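# Move the table caddy from desk to counter

## Task

Carry the table caddy from the desk and set it on the counter, standing upright, with all three of its items still upright inside it. Nothing new may end up on the floor. The spice jars are glass and break if dropped more than a few centimetres or struck hard. The utility cart can roll. At the end, release the caddy and back the robot away, and the robot must not have fallen or be left leaning.

## Robot and tools

Robot: a Hello Robot Stretch 4, about 1.6 m tall. It has an omni-wheel base (rim within 0.23 m of the base origin), a lift on a mast, a single arm that extends forward, a three-joint wrist and a two-finger gripper. There is only one arm, so every joint target refers to it.

Frames: the base frame sits on the floor under the base centre, x forward, y left, z up. hand_pose is reported in this frame and marks a point between the open fingertips; with all wrist joints at 0 its axes line up with the base frame. The printed hand position may be slightly wrong. The odometry frame is the base frame as it was when the scene began.

Tool execute_actions: argument "actions" is a list holding one action or nothing (empty returns state and images only). Optional "cameras": a list drawn from head_camera, head_left_camera, head_right_camera, wrist_camera, all; omitted, null or ["all"] gives every camera, [] gives none; an unknown name rejects the call. An action contains "base", "joints" or both, plus optional "pace" and "contact_limits"; alternatively it is only {"end_of_arm": "enable_torque"}, which re-powers any wrist or gripper motor that shut itself off, holding it where it is. Base and joint motions begin together and may finish separately.

"base" holds exactly one relative command, an offset from where the base last reported itself: translate_m (metres, forward positive, -2 to 2, no turning), strafe_m (metres, sideways, left positive, -2 to 2) or rotate_rad (radians, on the spot, counter-clockwise from above positive, -3.2 to 3.2).

"joints" is one object keyed by joint name, each value an absolute target, not an offset: lift_m 0 to 1.2 m; arm_m 0 to 0.55 m extension; wrist_yaw_rad -1.134 to 4.276 (0 points forward, positive turns left, 3.14 stowed back, over 3.4 the arm may block it); wrist_pitch_rad -1.117 to 4.259 (0 level, 1.57 pointing down); wrist_roll_rad -1.117 to 4.259 (0 keeps fingers level, positive turns clockwise as seen from behind); gripper_m -0.038 to 0.141 m fingertip gap, negative values squeeze the tips together. Done tolerances: lift and arm ±0.004, yaw and roll ±0.02, pitch ±0.05, gripper ±0.004. Joints left out may still be driving toward an earlier target. Targets past a joint range are clamped and flagged; any other bad value or unknown key refuses the call with no motion. One action lasts at most 15 s.

"pace": slow, default, fast or max (default if absent). Base linear top speeds 0.1/0.3/0.4/0.6 m/s and turning 1/2/3/4 rad/s respectively; with the lift above 0.2 m these shrink, to 0.3 m/s and 1 rad/s at 1.2 m. "contact_limits" currently accepts only arm_m, 0 (gentlest) to 0.75 (firmest), 0.5 if absent; use a low value when pushing the arm toward the caddy or counter.

Tool wait: "seconds" 0 to 10; commands nothing new, returns state and images. Tool zoom_image: "camera" plus "region" [x0, y0, x1, y1] in pixels of that camera's latest full image, top-left origin, at most 504 by 504. Tool finished_scene: "scene" integer 1 or 2; ends that scene permanently after the last command is held, and reports success.

Readings: lidar_m lists 12 distances in metres, 30-degree sectors, first straight ahead then counter-clockwise (4th left, 7th behind, 10th right); "-" means nothing seen or closer than 0.25 m. It sees roughly 0.15 m up to robot height, so tabletops register; glass, clear plastic, thin legs and areas behind may be missed. wrist_depth_mm is a 7x7 grid from top left of median depths, 100 to 2000 mm, "-" for unknown; clear items are absent, the robot body appears. base_odometry counts wheel rotation, so slip reads as motion; heading is -3.142 to 3.142, left positive. If turned_by_wheels and turned_by_imu disagree by over about 0.1 rad, something was hit or wheels slipped. base_tilt in degrees (forward/right positive) has a fixed bias up to about 1.5. motor_effort is percent of maximum, positive toward larger joint values, bracketed value being the peak during the last action; wheel_0..2 positive means turning right. A loaded level gripper shifts wrist_pitch_rad effort away from 0.

Statuses: "done" (the base one only means wheels turned enough); "off_target" (stopped short, may still push); "contact_stop_at_<key>" (hit something, that part then goes slack, lift may sink, base may drift); "limit_stop_at_<name>"; "time_out"; "torque_fault" (wrist motor overloaded, limp until enable_torque). limit_stop_at_tilt means leaning beyond 6 degrees, lift/arm/wheels go slack until it leans less. limit_stop_at_own_body happens e.g. with pitch below -0.2 and roll below -0.4 or above 4; you may move away from the body. on_its_own lists what moved without your command; "held at" gives the target held. A stop in one call cancels later motion, wait and finish calls in the same reply.

Gripping: command a gap smaller than the object; deeper closing squeezes harder and pulls the object toward the wrist by up to a third of the shortfall. Gap reading and "done" do not confirm a hold; at targets of 0 or more a firm grip shows in gripper_m effort. If fingertips jam on a surface, lift up.

Cameras: head_camera at the mast top facing forward and down (rotate base to look around); head_left_camera and head_right_camera are fisheyes beside it, pointing more steeply down and showing base and arm; wrist_camera looks along the fingers, tips near the bottom of its image.

Suggested order: unfold by sending lift_m 0.4 with wrist_yaw_rad 0, locate the caddy, approach, grip it by its handle or rim keeping it level, lift gently, retract the arm below 0.2 before driving, carry at slow or default pace, place it softly on the counter, open, retract and drive away.

Avoid: dropping or jolting the caddy (glass jars break), knocking things to the floor, bumping the rolling cart, turning or driving with over 1 kg held and arm_m above 0.2, strong steady pushes, high contact limits, holding over about 2 kg in a level gripper, and leaving the robot tipped.

Each tool is called as a command line: name --argument value for each argument, lists and objects as JSON in quotes; but a table of rows of numbers goes row by row, as --pt "numbers of a row", without its own name.

## Session

execute_actions --actions '[]'

Scene clock: 0.00 s.
base_odometry: x=+0.000 y=+0.000 heading=+0.000 (m, m, rad; odometry frame)
turned_by_wheels: +0.000 (rad since the last result)
turned_by_imu: +0.000 (rad since the last result)
base_tilt: forward=+0.3 right=+1.0 (deg)
lidar_m: 1.80 1.83 2.22 2.01 1.73 1.71 1.54 1.54 1.91 1.71 1.42 1.61
base_status: not commanded
joint_positions: lift_m=+0.228 arm_m=+0.000 wrist_yaw_rad=+3.095 wrist_pitch_rad=-0.007 wrist_roll_rad=-0.017 gripper_m=+0.057
joint_status: not commanded
motor_effort: lift_m=+21 arm_m=+0 wrist_yaw_rad=+0 wrist_pitch_rad=-7 wrist_roll_rad=+1 gripper_m=-2 wheel_0=+1 wheel_1=+0 wheel_2=+0 (%)
hand_pose: x=-0.1136 y=+0.1006 z=+0.4086 quat_wxyz=(+0.023, +0.003, -0.008, +1.000) (m; base frame)
wrist_depth_mm: - 144 260 - - - - / - 113 144 - - - - / - 115 144 - - - - / 144 144 198 - - - - / 214 - - - - - - / 220 1464 1229 1336 201 1430 1366 / 218 1025 976 108 1042 931 976
pictures: head_camera, head_left_camera, head_right_camera, wrist_camera
Images, in order (width x height): head_camera 420x560, head_left_camera 420x672, head_right_camera 420x672, wrist_camera 616x392.

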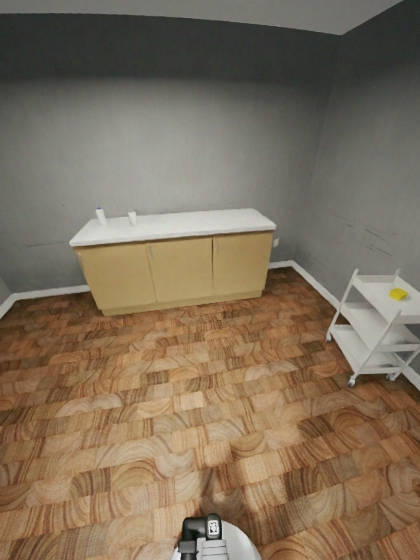

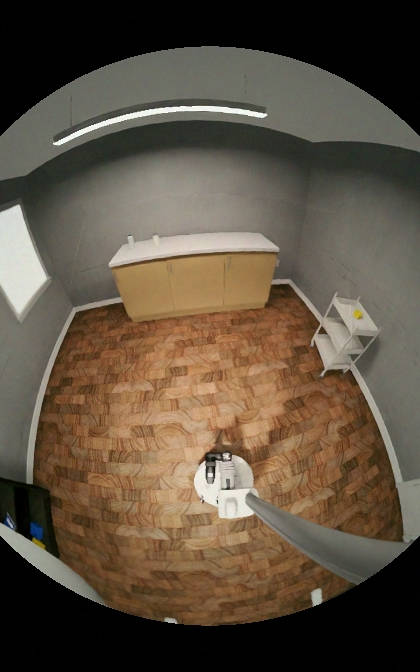

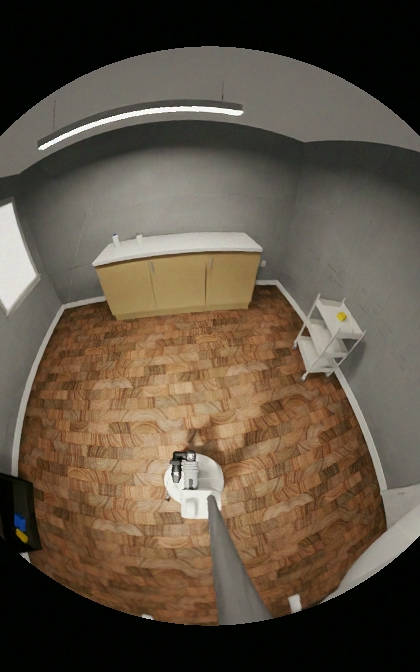

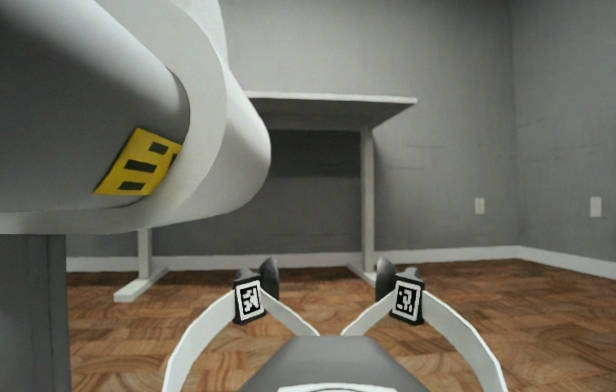

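execute_actions --actions '[{"base": {"rotate_rad": 3.14}, "joints": {"lift_m": 0.7, "wrist_yaw_rad": 0}, "pace": "fast"}]'

Scene clock: 3.57 s.
base_odometry: x=+0.000 y=+0.000 heading=+3.140 (m, m, rad; odometry frame)
turned_by_wheels: +3.140 (rad since the last result)
turned_by_imu: +3.135 (rad since the last result)
base_tilt: forward=+0.3 right=+0.9 (deg)
lidar_m: 1.51 1.53 1.89 1.73 1.39 1.61 1.82 1.83 2.25 2.01 1.74 1.68
base_status: done
joint_positions: lift_m=+0.700 arm_m=+0.000 wrist_yaw_rad=+0.000 wrist_pitch_rad=-0.007 wrist_roll_rad=-0.017 gripper_m=+0.057
joint_status: all done
motor_effort: lift_m=+24(27) arm_m=+0(0) wrist_yaw_rad=-1(8) wrist_pitch_rad=-7(8) wrist_roll_rad=+0(0) gripper_m=-1(3) wheel_0=-2(10) wheel_1=-2(10) wheel_2=+0(11) (%)
hand_pose: x=+0.4591 y=-0.0873 z=+0.8799 quat_wxyz=(+1.000, -0.008, -0.003, +0.000) (m; base frame)
wrist_depth_mm: 1863 1983 - - - - - / 1863 - - - - - - / 1921 1983 - - - - - / 1921 1921 - - - - - / 1921 1921 - - - - - / 1863 1921 - - 200 - - / 1863 1921 1983 108 1921 1863 1921
pictures: head_camera, head_left_camera, head_right_camera, wrist_camera
Images, in order (width x height): head_camera 420x560, head_left_camera 420x672, head_right_camera 420x672, wrist_camera 616x392.

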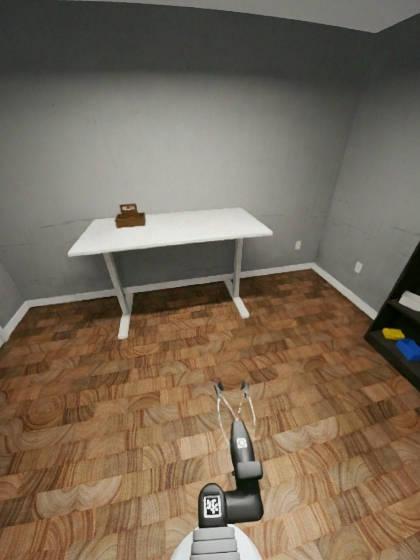

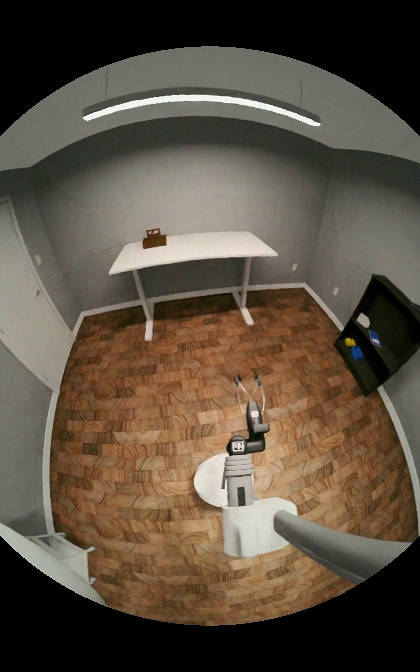

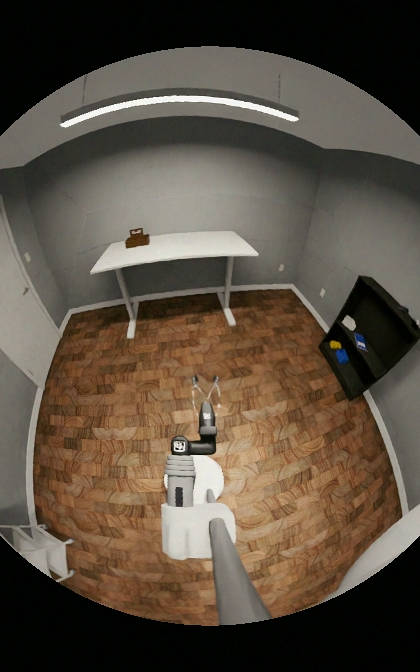

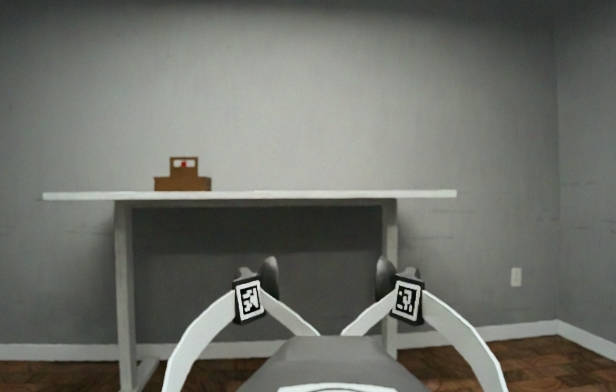

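zoom_image --camera "wrist_camera" --region '[130, 140, 240, 210]'

zoom_image --camera "head_camera" --region '[60, 180, 280, 270]'

Region (130, 140, 240, 210) of wrist_camera's 616x392 image, scaled by 4.582; it fills the top 321 rows of this view, and the rest is white.

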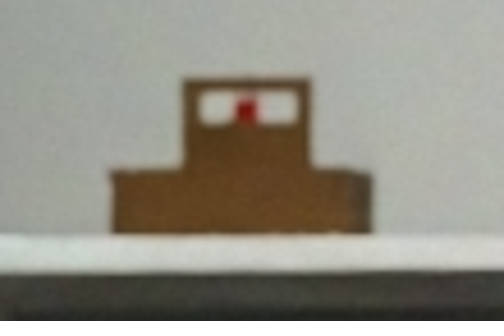

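Region (60, 180, 280, 270) of head_camera's 420x560 image, scaled by 2.291, with more detail than that image has; it fills the top 206 rows of this view, and the rest is white.

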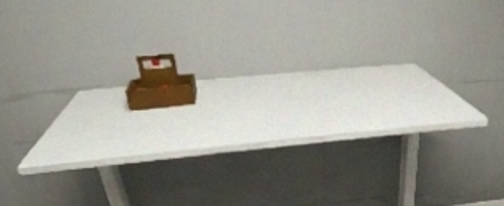

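execute_actions --actions '[{"base": {"rotate_rad": 0.25}, "joints": {"lift_m": 0.95}, "pace": "fast"}]' --cameras '["head_camera"]'

execute_actions --actions '[{"base": {"translate_m": 0.85}, "joints": {"wrist_pitch_rad": 0.3}, "pace": "fast"}]'

Scene clock: 27.03 s.
base_odometry: x=+0.000 y=+0.000 heading=-2.894 (m, m, rad; odometry frame)
turned_by_wheels: +0.250 (rad since the last result)
turned_by_imu: +0.250 (rad since the last result)
base_tilt: forward=+0.3 right=+1.0 (deg)
lidar_m: 1.51 1.62 1.77 1.72 1.42 1.84 1.82 1.98 2.06 1.73 1.84 1.55
base_status: done
joint_positions: lift_m=+0.950 arm_m=+0.000 wrist_yaw_rad=+0.000 wrist_pitch_rad=-0.007 wrist_roll_rad=-0.017 gripper_m=+0.057
joint_status: all done
motor_effort: lift_m=+24(25) arm_m=+0(0) wrist_yaw_rad=-1(1) wrist_pitch_rad=-7(7) wrist_roll_rad=+1(0) gripper_m=-2(1) wheel_0=-1(6) wheel_1=-1(8) wheel_2=+0(8) (%)
hand_pose: x=+0.4591 y=-0.0874 z=+1.1299 quat_wxyz=(+1.000, -0.008, -0.003, +0.000) (m; base frame)
wrist_depth_mm: - - - - - 1921 1863 / - - - - - 1921 1863 / - - - - - 1921 1921 / - - - - - 1921 1863 / - - 1863 1708 1863 1808 1808 / - - 1618 - 200 1863 1808 / - - - 108 1983 1863 1863
pictures: head_camera
Images, in order (width x height): head_camera 420x560.

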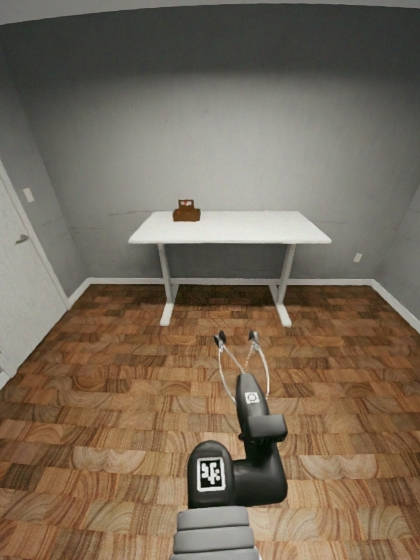

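Scene clock: 30.80 s.
base_odometry: x=-0.824 y=-0.209 heading=-2.893 (m, m, rad; odometry frame)
turned_by_wheels: +0.000 (rad since the last result)
turned_by_imu: -0.001 (rad since the last result)
base_tilt: forward=+0.3 right=+1.0 (deg)
lidar_m: 0.67 0.71 1.67 1.63 1.78 1.91 2.67 2.79 1.83 1.77 0.89 0.70
base_status: done
joint_positions: lift_m=+0.950 arm_m=+0.000 wrist_yaw_rad=+0.000 wrist_pitch_rad=+0.302 wrist_roll_rad=-0.017 gripper_m=+0.057
joint_status: all done
motor_effort: lift_m=+24(24) arm_m=+0(1) wrist_yaw_rad=-1(1) wrist_pitch_rad=-6(6) wrist_roll_rad=+0(0) gripper_m=-3(2) wheel_0=+2(8) wheel_1=+2(10) wheel_2=+2(11) (%)
hand_pose: x=+0.4461 y=-0.0874 z=+1.0422 quat_wxyz=(+0.989, -0.008, +0.150, +0.001) (m; base frame)
wrist_depth_mm: 1205 1182 1138 1118 1078 1025 991 / 1255 1229 1182 1160 1098 1078 1042 / 1336 1308 931 1138 1138 1098 1078 / 723 715 707 699 683 676 668 / 1499 549 544 500 492 484 480 / 1576 1499 1060 1366 201 1281 1255 / 1499 1537 1464 108 1397 1336 1366
pictures: head_camera, head_left_camera, head_right_camera, wrist_camera
Images, in order (width x height): head_camera 420x560, head_left_camera 420x672, head_right_camera 420x672, wrist_camera 616x392.

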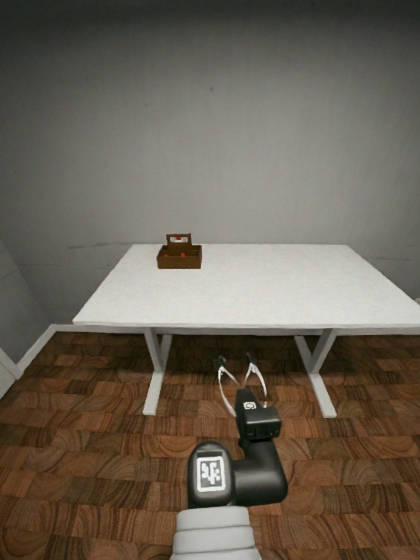

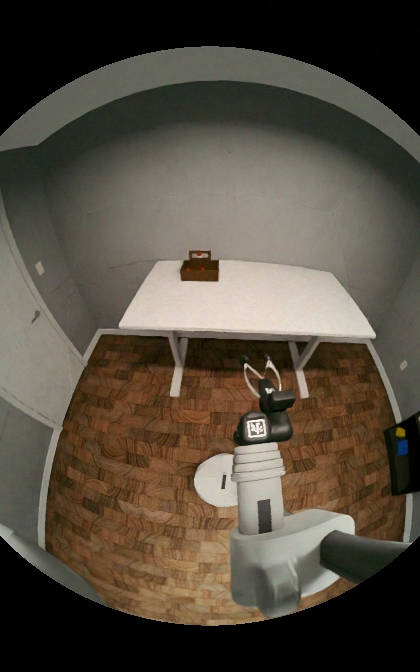

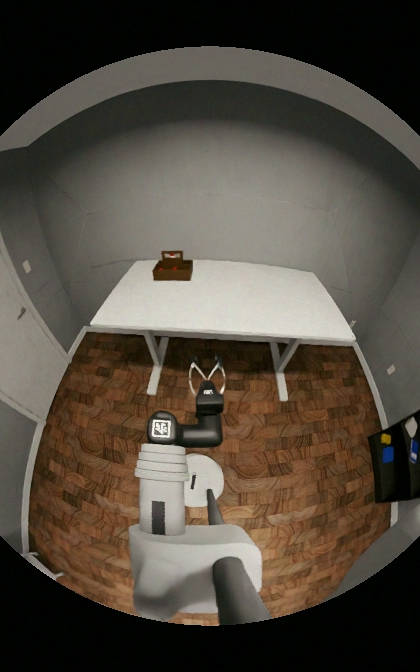

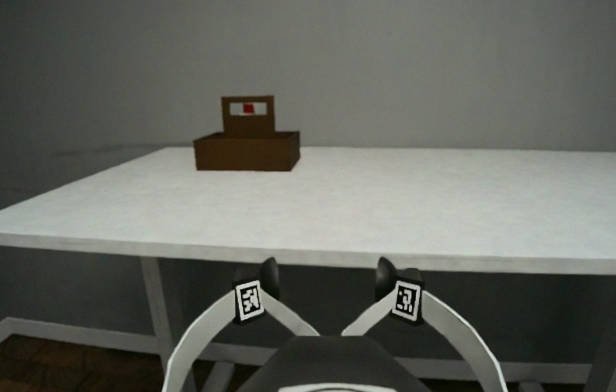

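zoom_image --camera "wrist_camera" --region '[170, 80, 330, 190]'

zoom_image --camera "head_camera" --region '[140, 220, 220, 280]'

Region (170, 80, 330, 190) of wrist_camera's 616x392 image, scaled by 3.150; it fills the top 346 rows of this view, and the rest is white.

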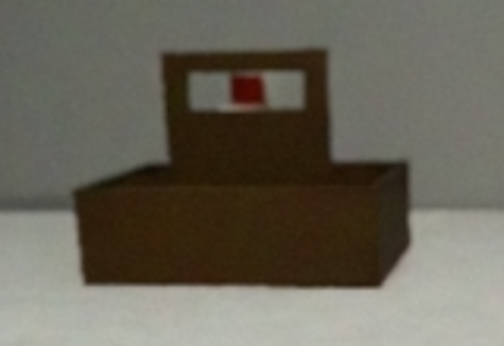

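Region (140, 220, 220, 280) of head_camera's 420x560 image, scaled by 6.300, with more detail than that image has; it fills the top 378 rows of this view, and the rest is white.

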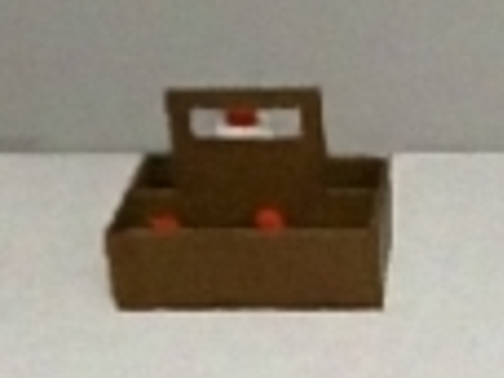

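execute_actions --actions '[{"base": {"strafe_m": 0.26}, "joints": {"wrist_pitch_rad": 0.0, "wrist_yaw_rad": -0.12, "wrist_roll_rad": 1.57, "gripper_m": 0.04, "lift_m": 0.93}, "pace": "fast"}]' --cameras '[]'

execute_actions --actions '[{"base": {"translate_m": 0.4}, "joints": {"arm_m": 0.12}, "pace": "fast"}]'

Scene clock: 65.20 s.
base_odometry: x=-0.760 y=-0.461 heading=-2.893 (m, m, rad; odometry frame)
turned_by_wheels: +0.000 (rad since the last result)
turned_by_imu: +0.001 (rad since the last result)
base_tilt: forward=+0.4 right=+1.0 (deg)
lidar_m: 0.69 0.75 1.40 1.38 1.50 1.75 2.61 2.85 2.10 2.04 0.93 0.72
base_status: done
joint_positions: lift_m=+0.930 arm_m=+0.000 wrist_yaw_rad=-0.120 wrist_pitch_rad=+0.002 wrist_roll_rad=+1.570 gripper_m=+0.040
joint_status: all done
motor_effort: lift_m=+17(22) arm_m=+0(0) wrist_yaw_rad=-1(4) wrist_pitch_rad=-8(11) wrist_roll_rad=+2(5) gripper_m=-3(1) wheel_0=+1(9) wheel_1=-3(12) wheel_2=+0(3) (%)
hand_pose: x=+0.4466 y=-0.1213 z=+1.1078 quat_wxyz=(+0.706, +0.705, -0.041, -0.043) (m; base frame)
wrist_depth_mm: 1308 1308 1281 1281 661 1229 1229 / 1281 1255 1255 1255 683 1229 1229 / 1281 1255 1229 1255 699 1255 1205 / 1255 1255 1229 1229 715 1229 1205 / 1281 1281 1255 1255 621 1229 1229 / 1255 1255 1229 1255 193 1229 1205 / 1255 1229 1255 108 549 798 1205
pictures: none
No camera images: the call's "cameras" was empty. Leave "cameras" out to get every camera's image.

Scene clock: 67.73 s.
base_odometry: x=-1.148 y=-0.559 heading=-2.893 (m, m, rad; odometry frame)
turned_by_wheels: +0.000 (rad since the last result)
turned_by_imu: +0.000 (rad since the last result)
base_tilt: forward=+0.4 right=+1.0 (deg)
lidar_m: 0.28 0.33 1.37 1.34 1.48 2.08 3.05 3.16 2.11 0.91 0.39 0.30
base_status: done
joint_positions: lift_m=+0.930 arm_m=+0.118 wrist_yaw_rad=-0.120 wrist_pitch_rad=+0.002 wrist_roll_rad=+1.570 gripper_m=+0.040
joint_status: all done
motor_effort: lift_m=+17(17) arm_m=+9(13) wrist_yaw_rad=-2(0) wrist_pitch_rad=-7(8) wrist_roll_rad=+1(2) gripper_m=-4(4) wheel_0=+2(8) wheel_1=+2(11) wheel_2=+0(11) (%)
hand_pose: x=+0.5653 y=-0.1213 z=+1.1079 quat_wxyz=(+0.706, +0.706, -0.042, -0.043) (m; base frame)
wrist_depth_mm: 759 759 750 741 661 319 228 / 759 759 750 750 683 324 230 / 759 750 750 750 530 327 233 / 750 750 741 741 377 330 236 / 741 741 741 732 373 334 236 / 750 741 732 455 193 307 236 / 741 732 732 108 370 276 235
pictures: head_camera, head_left_camera, head_right_camera, wrist_camera
Images, in order (width x height): head_camera 420x560, head_left_camera 420x672, head_right_camera 420x672, wrist_camera 616x392.

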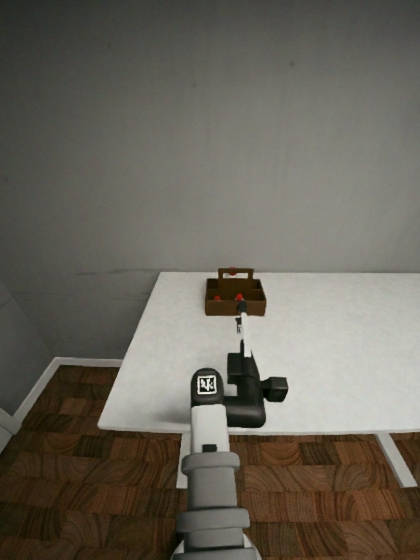

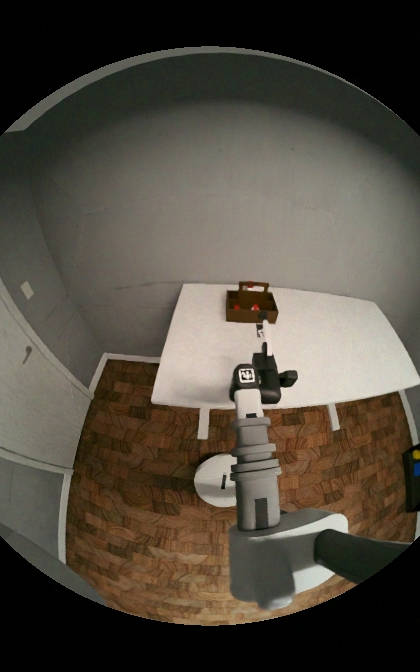

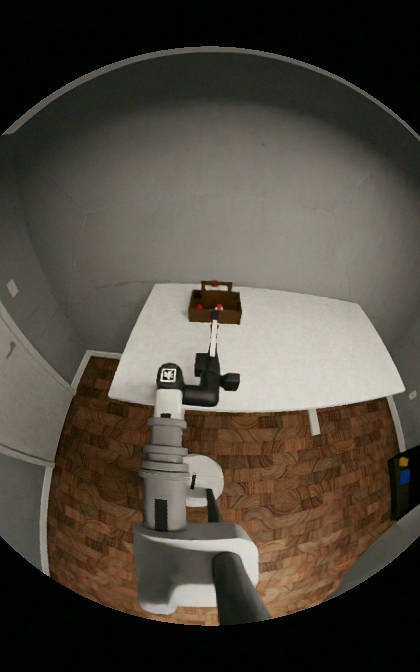

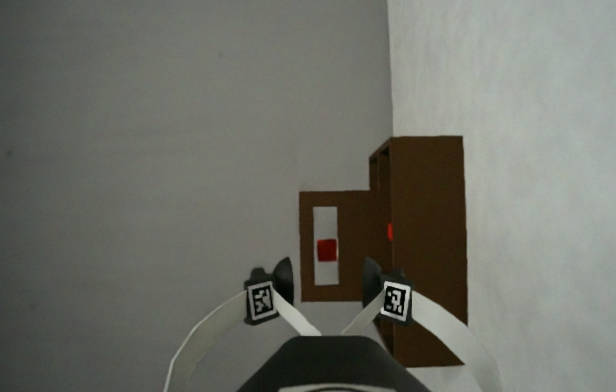

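zoom_image --camera "wrist_camera" --region '[230, 170, 450, 350]'

zoom_image --camera "head_camera" --region '[190, 255, 290, 355]'

Region (230, 170, 450, 350) of wrist_camera's 616x392 image, scaled by 2.291; it fills the top 412 rows of this view, and the rest is white.

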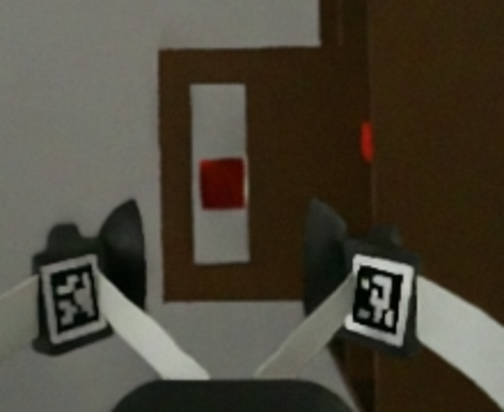

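Region (190, 255, 290, 355) of head_camera's 420x560 image, scaled by 5.040, with more detail than that image has.

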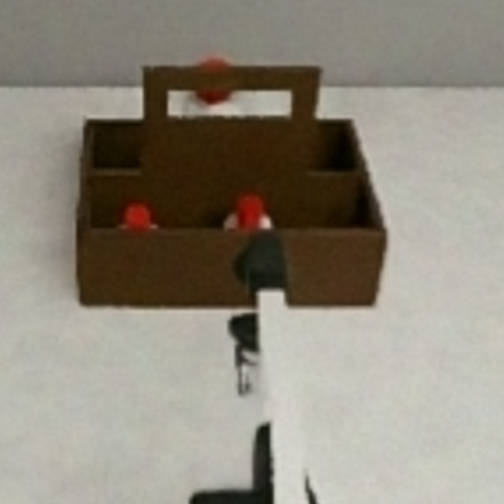

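execute_actions --actions '[{"joints": {"arm_m": 0.325, "lift_m": 0.945, "gripper_m": 0.03}}]' --cameras '["wrist_camera", "head_camera"]'

Scene clock: 88.77 s.
base_odometry: x=-1.148 y=-0.559 heading=-2.893 (m, m, rad; odometry frame)
turned_by_wheels: +0.000 (rad since the last result)
turned_by_imu: +0.001 (rad since the last result)
base_tilt: forward=+0.4 right=+1.0 (deg)
lidar_m: 0.30 0.32 1.37 1.34 1.46 2.07 3.03 3.13 2.11 0.90 0.40 0.30
base_status: not commanded
joint_positions: lift_m=+0.945 arm_m=+0.323 wrist_yaw_rad=-0.120 wrist_pitch_rad=+0.002 wrist_roll_rad=+1.570 gripper_m=+0.030
joint_status: all done
motor_effort: lift_m=+25(26) arm_m=+9(8) wrist_yaw_rad=-1(0) wrist_pitch_rad=-7(7) wrist_roll_rad=+0(1) gripper_m=-5(6) wheel_0=+2(2) wheel_1=+2(2) wheel_2=+1(0) (%)
hand_pose: x=+0.7703 y=-0.1213 z=+1.1223 quat_wxyz=(+0.706, +0.706, -0.042, -0.043) (m; base frame)
wrist_depth_mm: 554 549 544 539 544 329 174 / 554 544 539 539 535 219 173 / 544 544 539 539 535 250 172 / 544 539 539 535 250 250 171 / 539 539 535 530 250 248 170 / 544 539 535 249 192 248 169 / 535 535 530 108 300 169 -
pictures: head_camera, wrist_camera
Images, in order (width x height): head_camera 420x560, wrist_camera 616x392.

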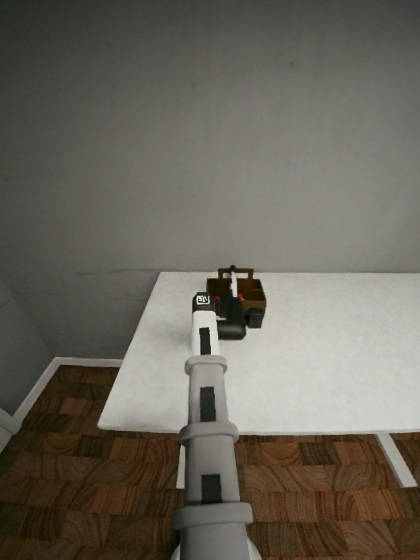

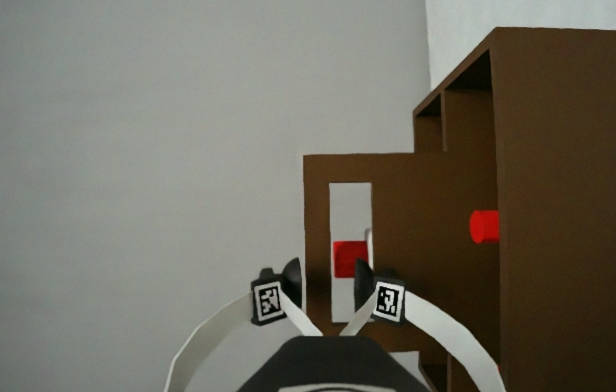

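execute_actions --actions '[{"joints": {"arm_m": 0.345, "lift_m": 0.954}}]' --cameras '["wrist_camera"]'

zoom_image --camera "wrist_camera" --region '[240, 200, 440, 350]'

Scene clock: 95.57 s.
base_odometry: x=-1.148 y=-0.559 heading=-2.893 (m, m, rad; odometry frame)
turned_by_wheels: +0.000 (rad since the last result)
turned_by_imu: +0.001 (rad since the last result)
base_tilt: forward=+0.4 right=+1.0 (deg)
lidar_m: 0.29 0.31 1.38 1.34 1.46 2.06 3.05 3.16 2.11 0.93 0.41 0.29
base_status: not commanded
joint_positions: lift_m=+0.954 arm_m=+0.343 wrist_yaw_rad=-0.120 wrist_pitch_rad=+0.002 wrist_roll_rad=+1.570 gripper_m=+0.030
joint_status: all done
motor_effort: lift_m=+25(26) arm_m=+9(7) wrist_yaw_rad=+0(0) wrist_pitch_rad=-7(7) wrist_roll_rad=+1(1) gripper_m=-3(4) wheel_0=+1(2) wheel_1=+2(2) wheel_2=+0(0) (%)
hand_pose: x=+0.7902 y=-0.1214 z=+1.1314 quat_wxyz=(+0.706, +0.706, -0.042, -0.043) (m; base frame)
wrist_depth_mm: 535 530 530 521 521 364 - / 530 530 521 517 521 231 156 / 525 525 521 521 512 230 156 / 525 525 521 517 231 229 171 / 525 521 517 231 229 228 172 / 521 517 521 229 193 228 190 / 517 512 512 108 228 225 -
pictures: wrist_camera
Images, in order (width x height): wrist_camera 616x392.

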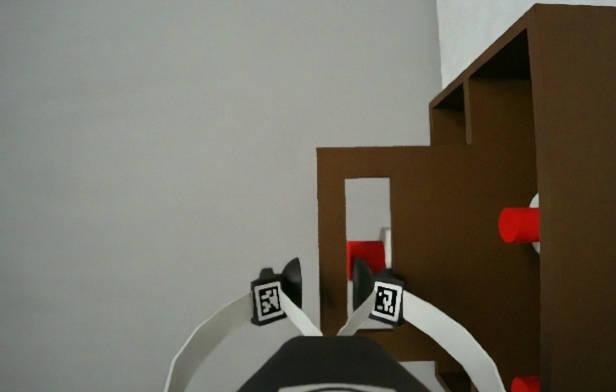

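Region (240, 200, 440, 350) of wrist_camera's 616x392 image, scaled by 2.520; it fills the top 378 rows of this view, and the rest is white.

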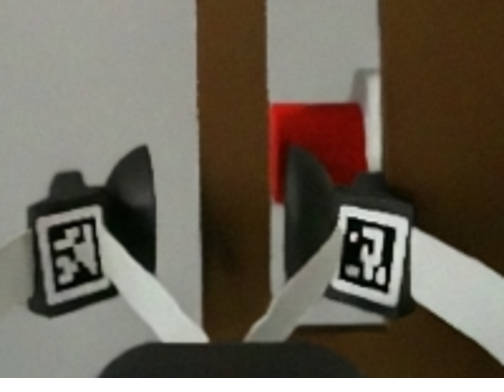

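execute_actions --actions '[{"joints": {"arm_m": 0.372}, "pace": "slow", "contact_limits": {"arm_m": 0.2}}]' --cameras '["wrist_camera", "head_camera"]'

zoom_image --camera "wrist_camera" --region '[240, 200, 440, 350]'

Scene clock: 99.93 s.
base_odometry: x=-1.148 y=-0.559 heading=-2.893 (m, m, rad; odometry frame)
turned_by_wheels: +0.000 (rad since the last result)
turned_by_imu: +0.001 (rad since the last result)
base_tilt: forward=+0.3 right=+1.0 (deg)
lidar_m: 0.29 0.32 1.36 1.34 1.47 2.09 3.04 3.14 2.12 0.93 0.40 0.31
base_status: not commanded
joint_positions: lift_m=+0.954 arm_m=+0.370 wrist_yaw_rad=-0.120 wrist_pitch_rad=+0.002 wrist_roll_rad=+1.570 gripper_m=+0.030
joint_status: all done
motor_effort: lift_m=+25(25) arm_m=+10(8) wrist_yaw_rad=+0(0) wrist_pitch_rad=-6(6) wrist_roll_rad=+1(1) gripper_m=-2(4) wheel_0=+2(2) wheel_1=+2(2) wheel_2=+0(0) (%)
contact_limits: arm_m 0.2
hand_pose: x=+0.8172 y=-0.1214 z=+1.1314 quat_wxyz=(+0.706, +0.706, -0.042, -0.043) (m; base frame)
wrist_depth_mm: 504 500 500 496 492 362 - / 504 500 492 496 488 209 205 / 500 492 492 492 206 204 204 / 500 496 492 488 488 203 202 / 492 492 488 221 218 202 200 / 488 492 484 204 193 200 200 / 488 492 484 108 201 199 198
pictures: head_camera, wrist_camera
Images, in order (width x height): head_camera 420x560, wrist_camera 616x392.

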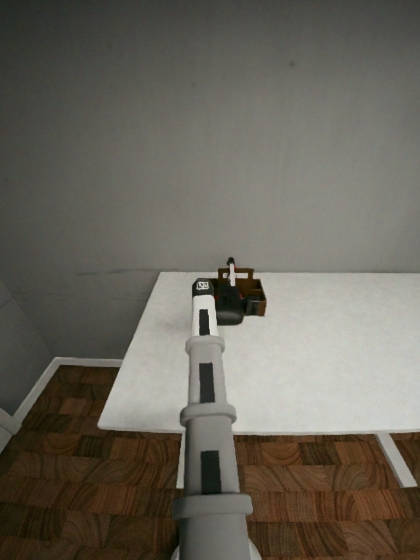

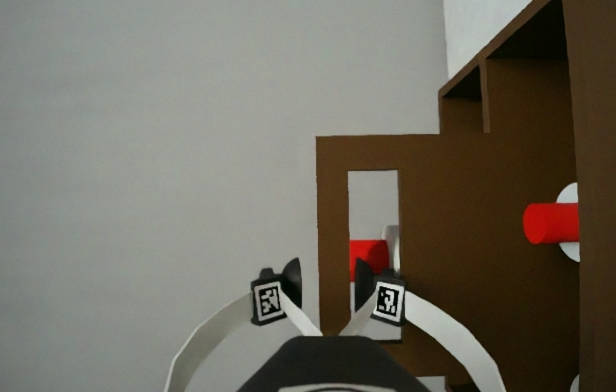

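Region (240, 200, 440, 350) of wrist_camera's 616x392 image, scaled by 2.520; it fills the top 378 rows of this view, and the rest is white.

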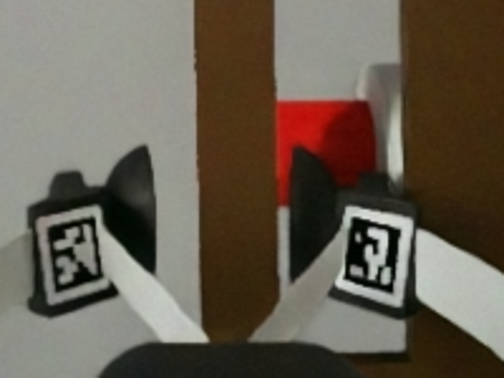

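execute_actions --actions '[{"joints": {"gripper_m": -0.015}}]' --cameras '["wrist_camera"]'

execute_actions --actions '[{"joints": {"lift_m": 1.0}, "pace": "slow"}]'

Scene clock: 103.70 s.
base_odometry: x=-1.148 y=-0.559 heading=-2.893 (m, m, rad; odometry frame)
turned_by_wheels: +0.000 (rad since the last result)
turned_by_imu: +0.001 (rad since the last result)
base_tilt: forward=+0.4 right=+1.0 (deg)
lidar_m: 0.30 0.32 1.37 1.35 1.48 2.10 3.06 3.15 2.11 0.89 0.42 0.30
base_status: not commanded
joint_positions: lift_m=+0.954 arm_m=+0.370 wrist_yaw_rad=-0.120 wrist_pitch_rad=+0.004 wrist_roll_rad=+1.570 gripper_m=-0.015
joint_status: all done
motor_effort: lift_m=+24(24) arm_m=+9(9) wrist_yaw_rad=-3(2) wrist_pitch_rad=-14(14) wrist_roll_rad=+1(1) gripper_m=-11(10) wheel_0=+2(2) wheel_1=+2(2) wheel_2=+0(1) (%)
hand_pose: x=+0.8174 y=-0.1212 z=+1.1306 quat_wxyz=(+0.706, +0.706, -0.041, -0.044) (m; base frame)
wrist_depth_mm: 504 504 500 496 492 355 - / 500 496 500 492 492 220 195 / 500 500 496 492 196 194 193 / 496 492 492 488 488 193 192 / 496 488 488 215 220 191 189 / 496 492 484 191 187 190 189 / 488 488 484 108 189 187 -
pictures: wrist_camera
Images, in order (width x height): wrist_camera 616x392.

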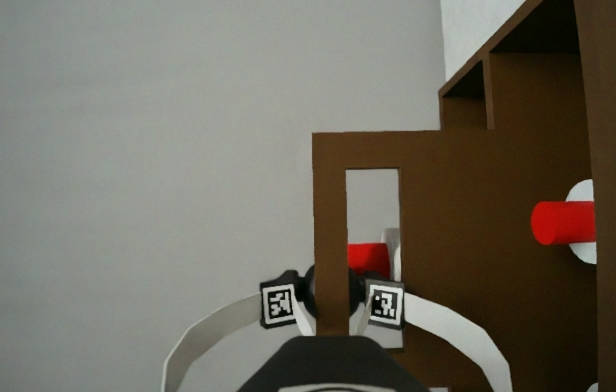

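Scene clock: 104.93 s.
base_odometry: x=-1.148 y=-0.559 heading=-2.893 (m, m, rad; odometry frame)
turned_by_wheels: +0.000 (rad since the last result)
turned_by_imu: +0.000 (rad since the last result)
base_tilt: forward=+0.3 right=+1.0 (deg)
lidar_m: 0.29 0.30 1.36 1.34 1.48 2.08 3.05 3.13 2.13 0.91 0.41 0.30
base_status: not commanded
joint_positions: lift_m=+0.999 arm_m=+0.370 wrist_yaw_rad=-0.120 wrist_pitch_rad=+0.008 wrist_roll_rad=+1.570 gripper_m=-0.015
joint_status: all done
on_its_own: wrist_pitch_rad is at rest, and its effort (-24) is outside its rest range (-23 to +23)
motor_effort: lift_m=+27(28) arm_m=+9(9) wrist_yaw_rad=-1(2) wrist_pitch_rad=-24(24) wrist_roll_rad=+1(0) gripper_m=-13(11) wheel_0=+1(2) wheel_1=+2(2) wheel_2=+0(0) (%)
hand_pose: x=+0.8173 y=-0.1213 z=+1.1753 quat_wxyz=(+0.706, +0.706, -0.039, -0.045) (m; base frame)
wrist_depth_mm: 500 500 496 496 496 442 - / 496 496 492 492 492 263 186 / 496 492 496 488 193 189 184 / 488 492 492 488 484 186 182 / 488 492 488 484 226 184 181 / 484 488 484 190 186 182 180 / 484 488 484 108 184 180 -
pictures: head_camera, head_left_camera, head_right_camera, wrist_camera
Images, in order (width x height): head_camera 420x560, head_left_camera 420x672, head_right_camera 420x672, wrist_camera 616x392.

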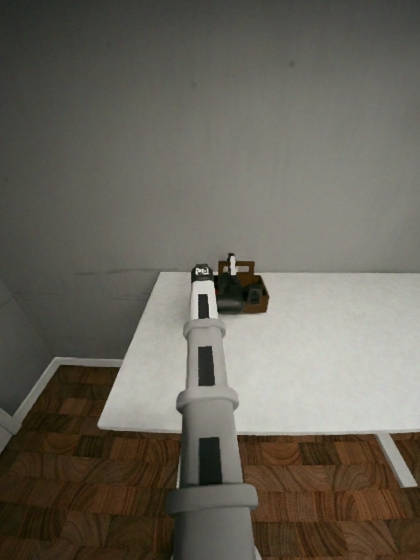

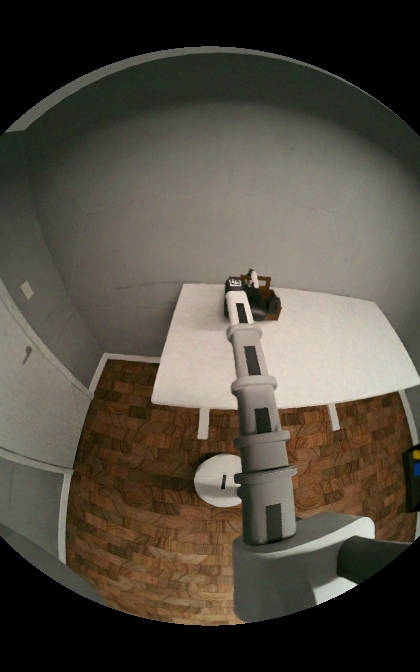

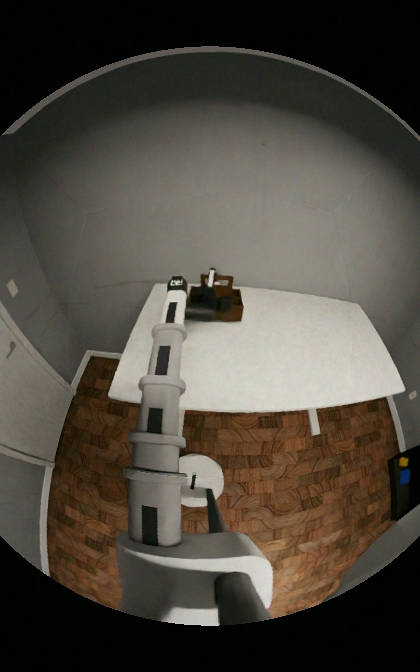

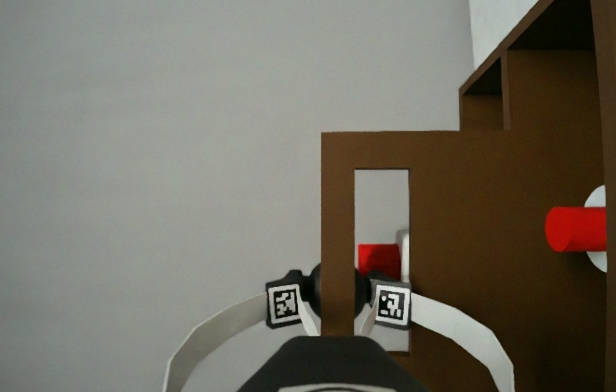

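execute_actions --actions '[{"base": {"translate_m": -0.45}, "joints": {"lift_m": 1.03, "arm_m": 0.02}}]' --cameras '["wrist_camera"]'

execute_actions --actions '[{"base": {"rotate_rad": -3.1}, "pace": "slow"}]'

Scene clock: 112.17 s.
base_odometry: x=-0.712 y=-0.449 heading=-2.893 (m, m, rad; odometry frame)
turned_by_wheels: +0.000 (rad since the last result)
turned_by_imu: +0.002 (rad since the last result)
base_tilt: forward=+0.4 right=+1.0 (deg)
lidar_m: 0.34 0.81 1.41 1.38 1.50 1.70 2.59 2.79 2.09 2.03 0.99 0.37
base_status: done
joint_positions: lift_m=+1.029 arm_m=+0.022 wrist_yaw_rad=-0.120 wrist_pitch_rad=+0.008 wrist_roll_rad=+1.570 gripper_m=-0.015
joint_status: all done
on_its_own: wrist_pitch_rad is at rest, and its effort (-26) is outside its rest range (-23 to +23)
motor_effort: lift_m=+27(26) arm_m=-9(8) wrist_yaw_rad=-1(2) wrist_pitch_rad=-26(28) wrist_roll_rad=+0(1) gripper_m=-10(11) wheel_0=-1(6) wheel_1=-3(5) wheel_2=+0(10) (%)
hand_pose: x=+0.4684 y=-0.1213 z=+1.2053 quat_wxyz=(+0.706, +0.706, -0.039, -0.045) (m; base frame)
wrist_depth_mm: 1308 1308 1281 1308 1042 539 - / 1281 1308 1255 1281 1060 229 196 / 1281 1255 1308 1281 195 195 195 / 1281 1281 1255 1255 1078 193 193 / 1308 1229 1255 1255 220 193 192 / 1281 1255 1281 191 188 191 191 / 1255 1255 1255 108 191 190 -
pictures: wrist_camera
Images, in order (width x height): wrist_camera 616x392.

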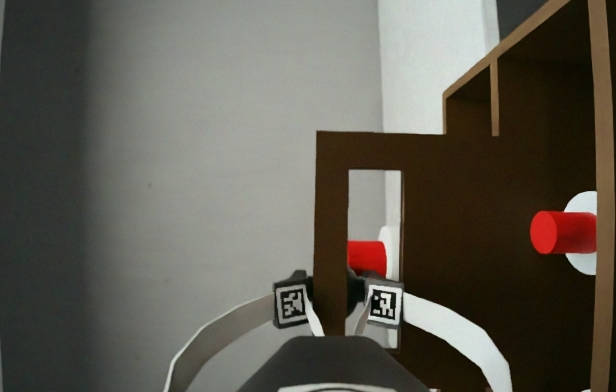

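Scene clock: 116.57 s.
base_odometry: x=-0.712 y=-0.449 heading=+0.290 (m, m, rad; odometry frame)
turned_by_wheels: -3.100 (rad since the last result)
turned_by_imu: -3.093 (rad since the last result)
base_tilt: forward=+0.4 right=+1.0 (deg)
lidar_m: 0.34 2.82 2.07 2.02 0.94 0.76 0.72 0.83 1.39 1.39 1.51 0.36
base_status: done
joint_positions: lift_m=+1.029 arm_m=+0.022 wrist_yaw_rad=-0.120 wrist_pitch_rad=+0.008 wrist_roll_rad=+1.570 gripper_m=-0.015
joint_status: not commanded
on_its_own: wrist_pitch_rad is at rest, and its effort (-25) is outside its rest range (-23 to +23)
motor_effort: lift_m=+26(27) arm_m=-9(9) wrist_yaw_rad=+0(3) wrist_pitch_rad=-25(25) wrist_roll_rad=+1(1) gripper_m=-12(11) wheel_0=+2(6) wheel_1=+4(8) wheel_2=+0(5) (%)
hand_pose: x=+0.4684 y=-0.1214 z=+1.2053 quat_wxyz=(+0.706, +0.706, -0.039, -0.045) (m; base frame)
wrist_depth_mm: 1618 - - - - - - / 1661 - - - - 236 191 / 1708 - - - 193 192 191 / 1618 - - - - 191 190 / 1618 - - - 219 190 189 / 1576 - - 192 187 189 189 / 1618 - - 108 190 189 -
pictures: head_camera, head_left_camera, head_right_camera, wrist_camera
Images, in order (width x height): head_camera 420x560, head_left_camera 420x672, head_right_camera 420x672, wrist_camera 616x392.

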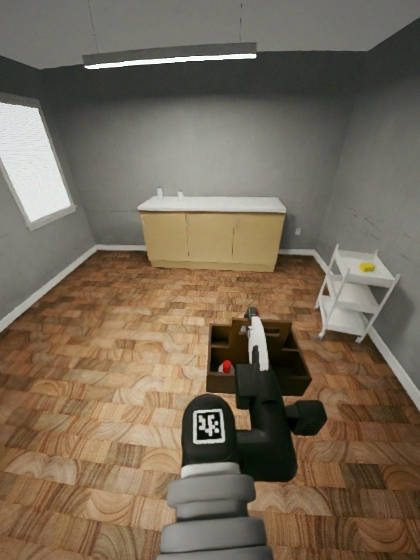

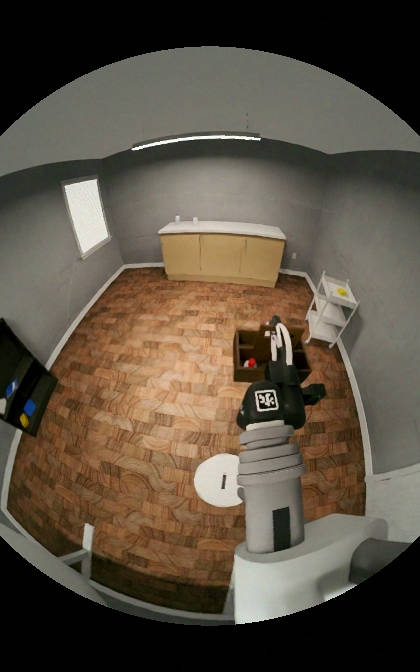

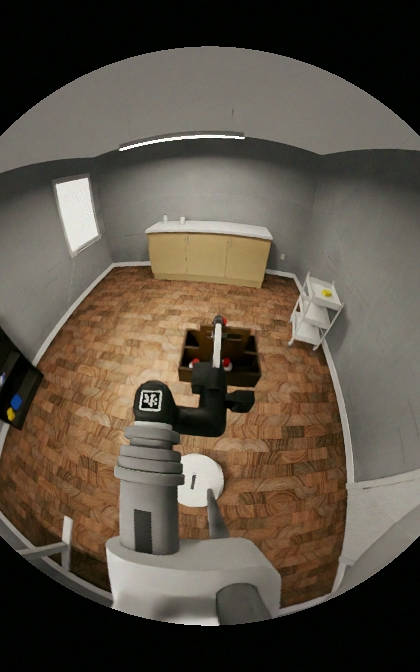

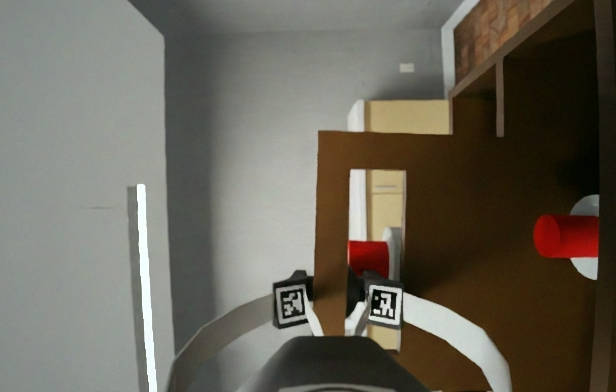

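execute_actions --actions '[{"base": {"translate_m": 2.0}}]'

Scene clock: 126.57 s.
base_odometry: x=+1.204 y=+0.124 heading=+0.291 (m, m, rad; odometry frame)
turned_by_wheels: +0.000 (rad since the last result)
turned_by_imu: -0.003 (rad since the last result)
base_tilt: forward=+0.3 right=+1.0 (deg)
lidar_m: 0.33 0.66 1.04 2.05 2.28 2.86 3.51 2.12 1.22 1.26 0.76 0.36
base_status: done
joint_positions: lift_m=+1.029 arm_m=+0.022 wrist_yaw_rad=-0.120 wrist_pitch_rad=+0.008 wrist_roll_rad=+1.570 gripper_m=-0.015
joint_status: not commanded
on_its_own: wrist_pitch_rad is at rest, and its effort (-25) is outside its rest range (-23 to +23)
motor_effort: lift_m=+26(27) arm_m=-9(9) wrist_yaw_rad=-2(2) wrist_pitch_rad=-25(26) wrist_roll_rad=+0(1) gripper_m=-9(9) wheel_0=+2(2) wheel_1=+2(3) wheel_2=+2(9) (%)
hand_pose: x=+0.4685 y=-0.1213 z=+1.2053 quat_wxyz=(+0.706, +0.706, -0.039, -0.045) (m; base frame)
wrist_depth_mm: 1008 991 991 976 1008 580 - / 991 1008 991 1008 1008 235 190 / 1025 1008 1025 991 193 191 190 / 1008 1008 991 991 1008 190 189 / 1025 1042 1008 1008 220 189 187 / 1025 1008 1008 191 187 187 186 / 1025 1025 1025 108 189 186 -
pictures: head_camera, head_left_camera, head_right_camera, wrist_camera
Images, in order (width x height): head_camera 420x560, head_left_camera 420x672, head_right_camera 420x672, wrist_camera 616x392.

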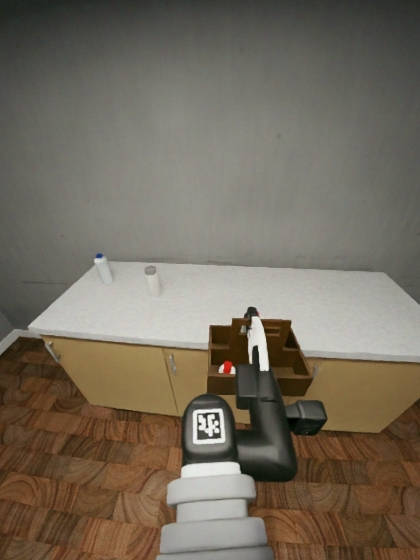

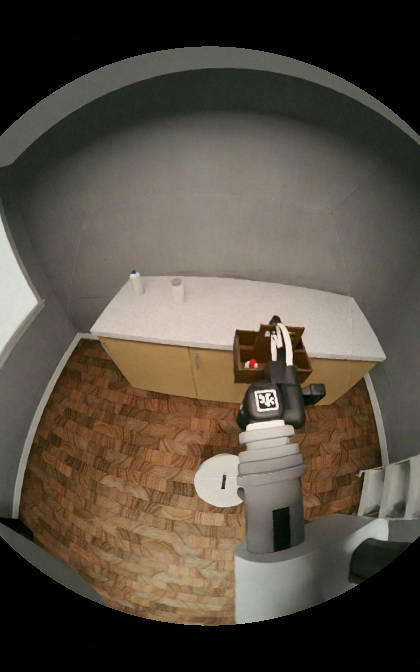

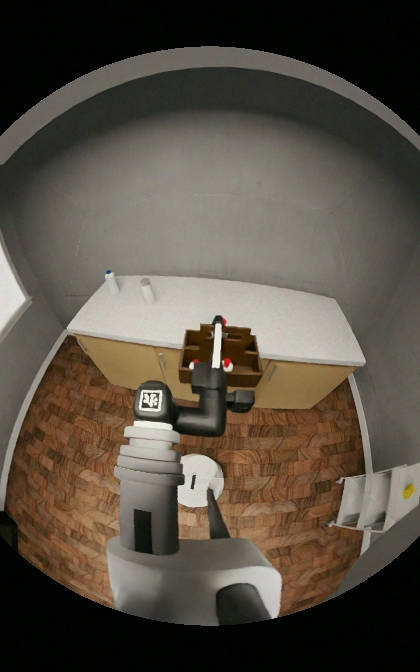

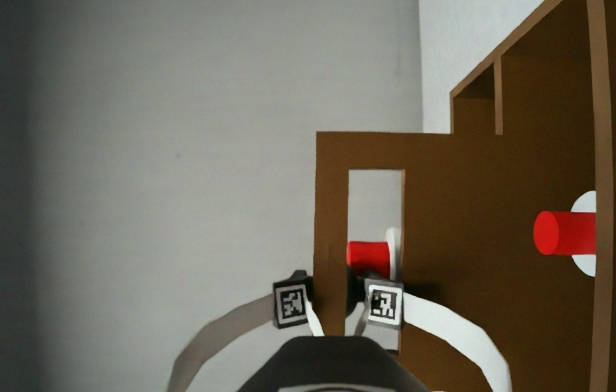

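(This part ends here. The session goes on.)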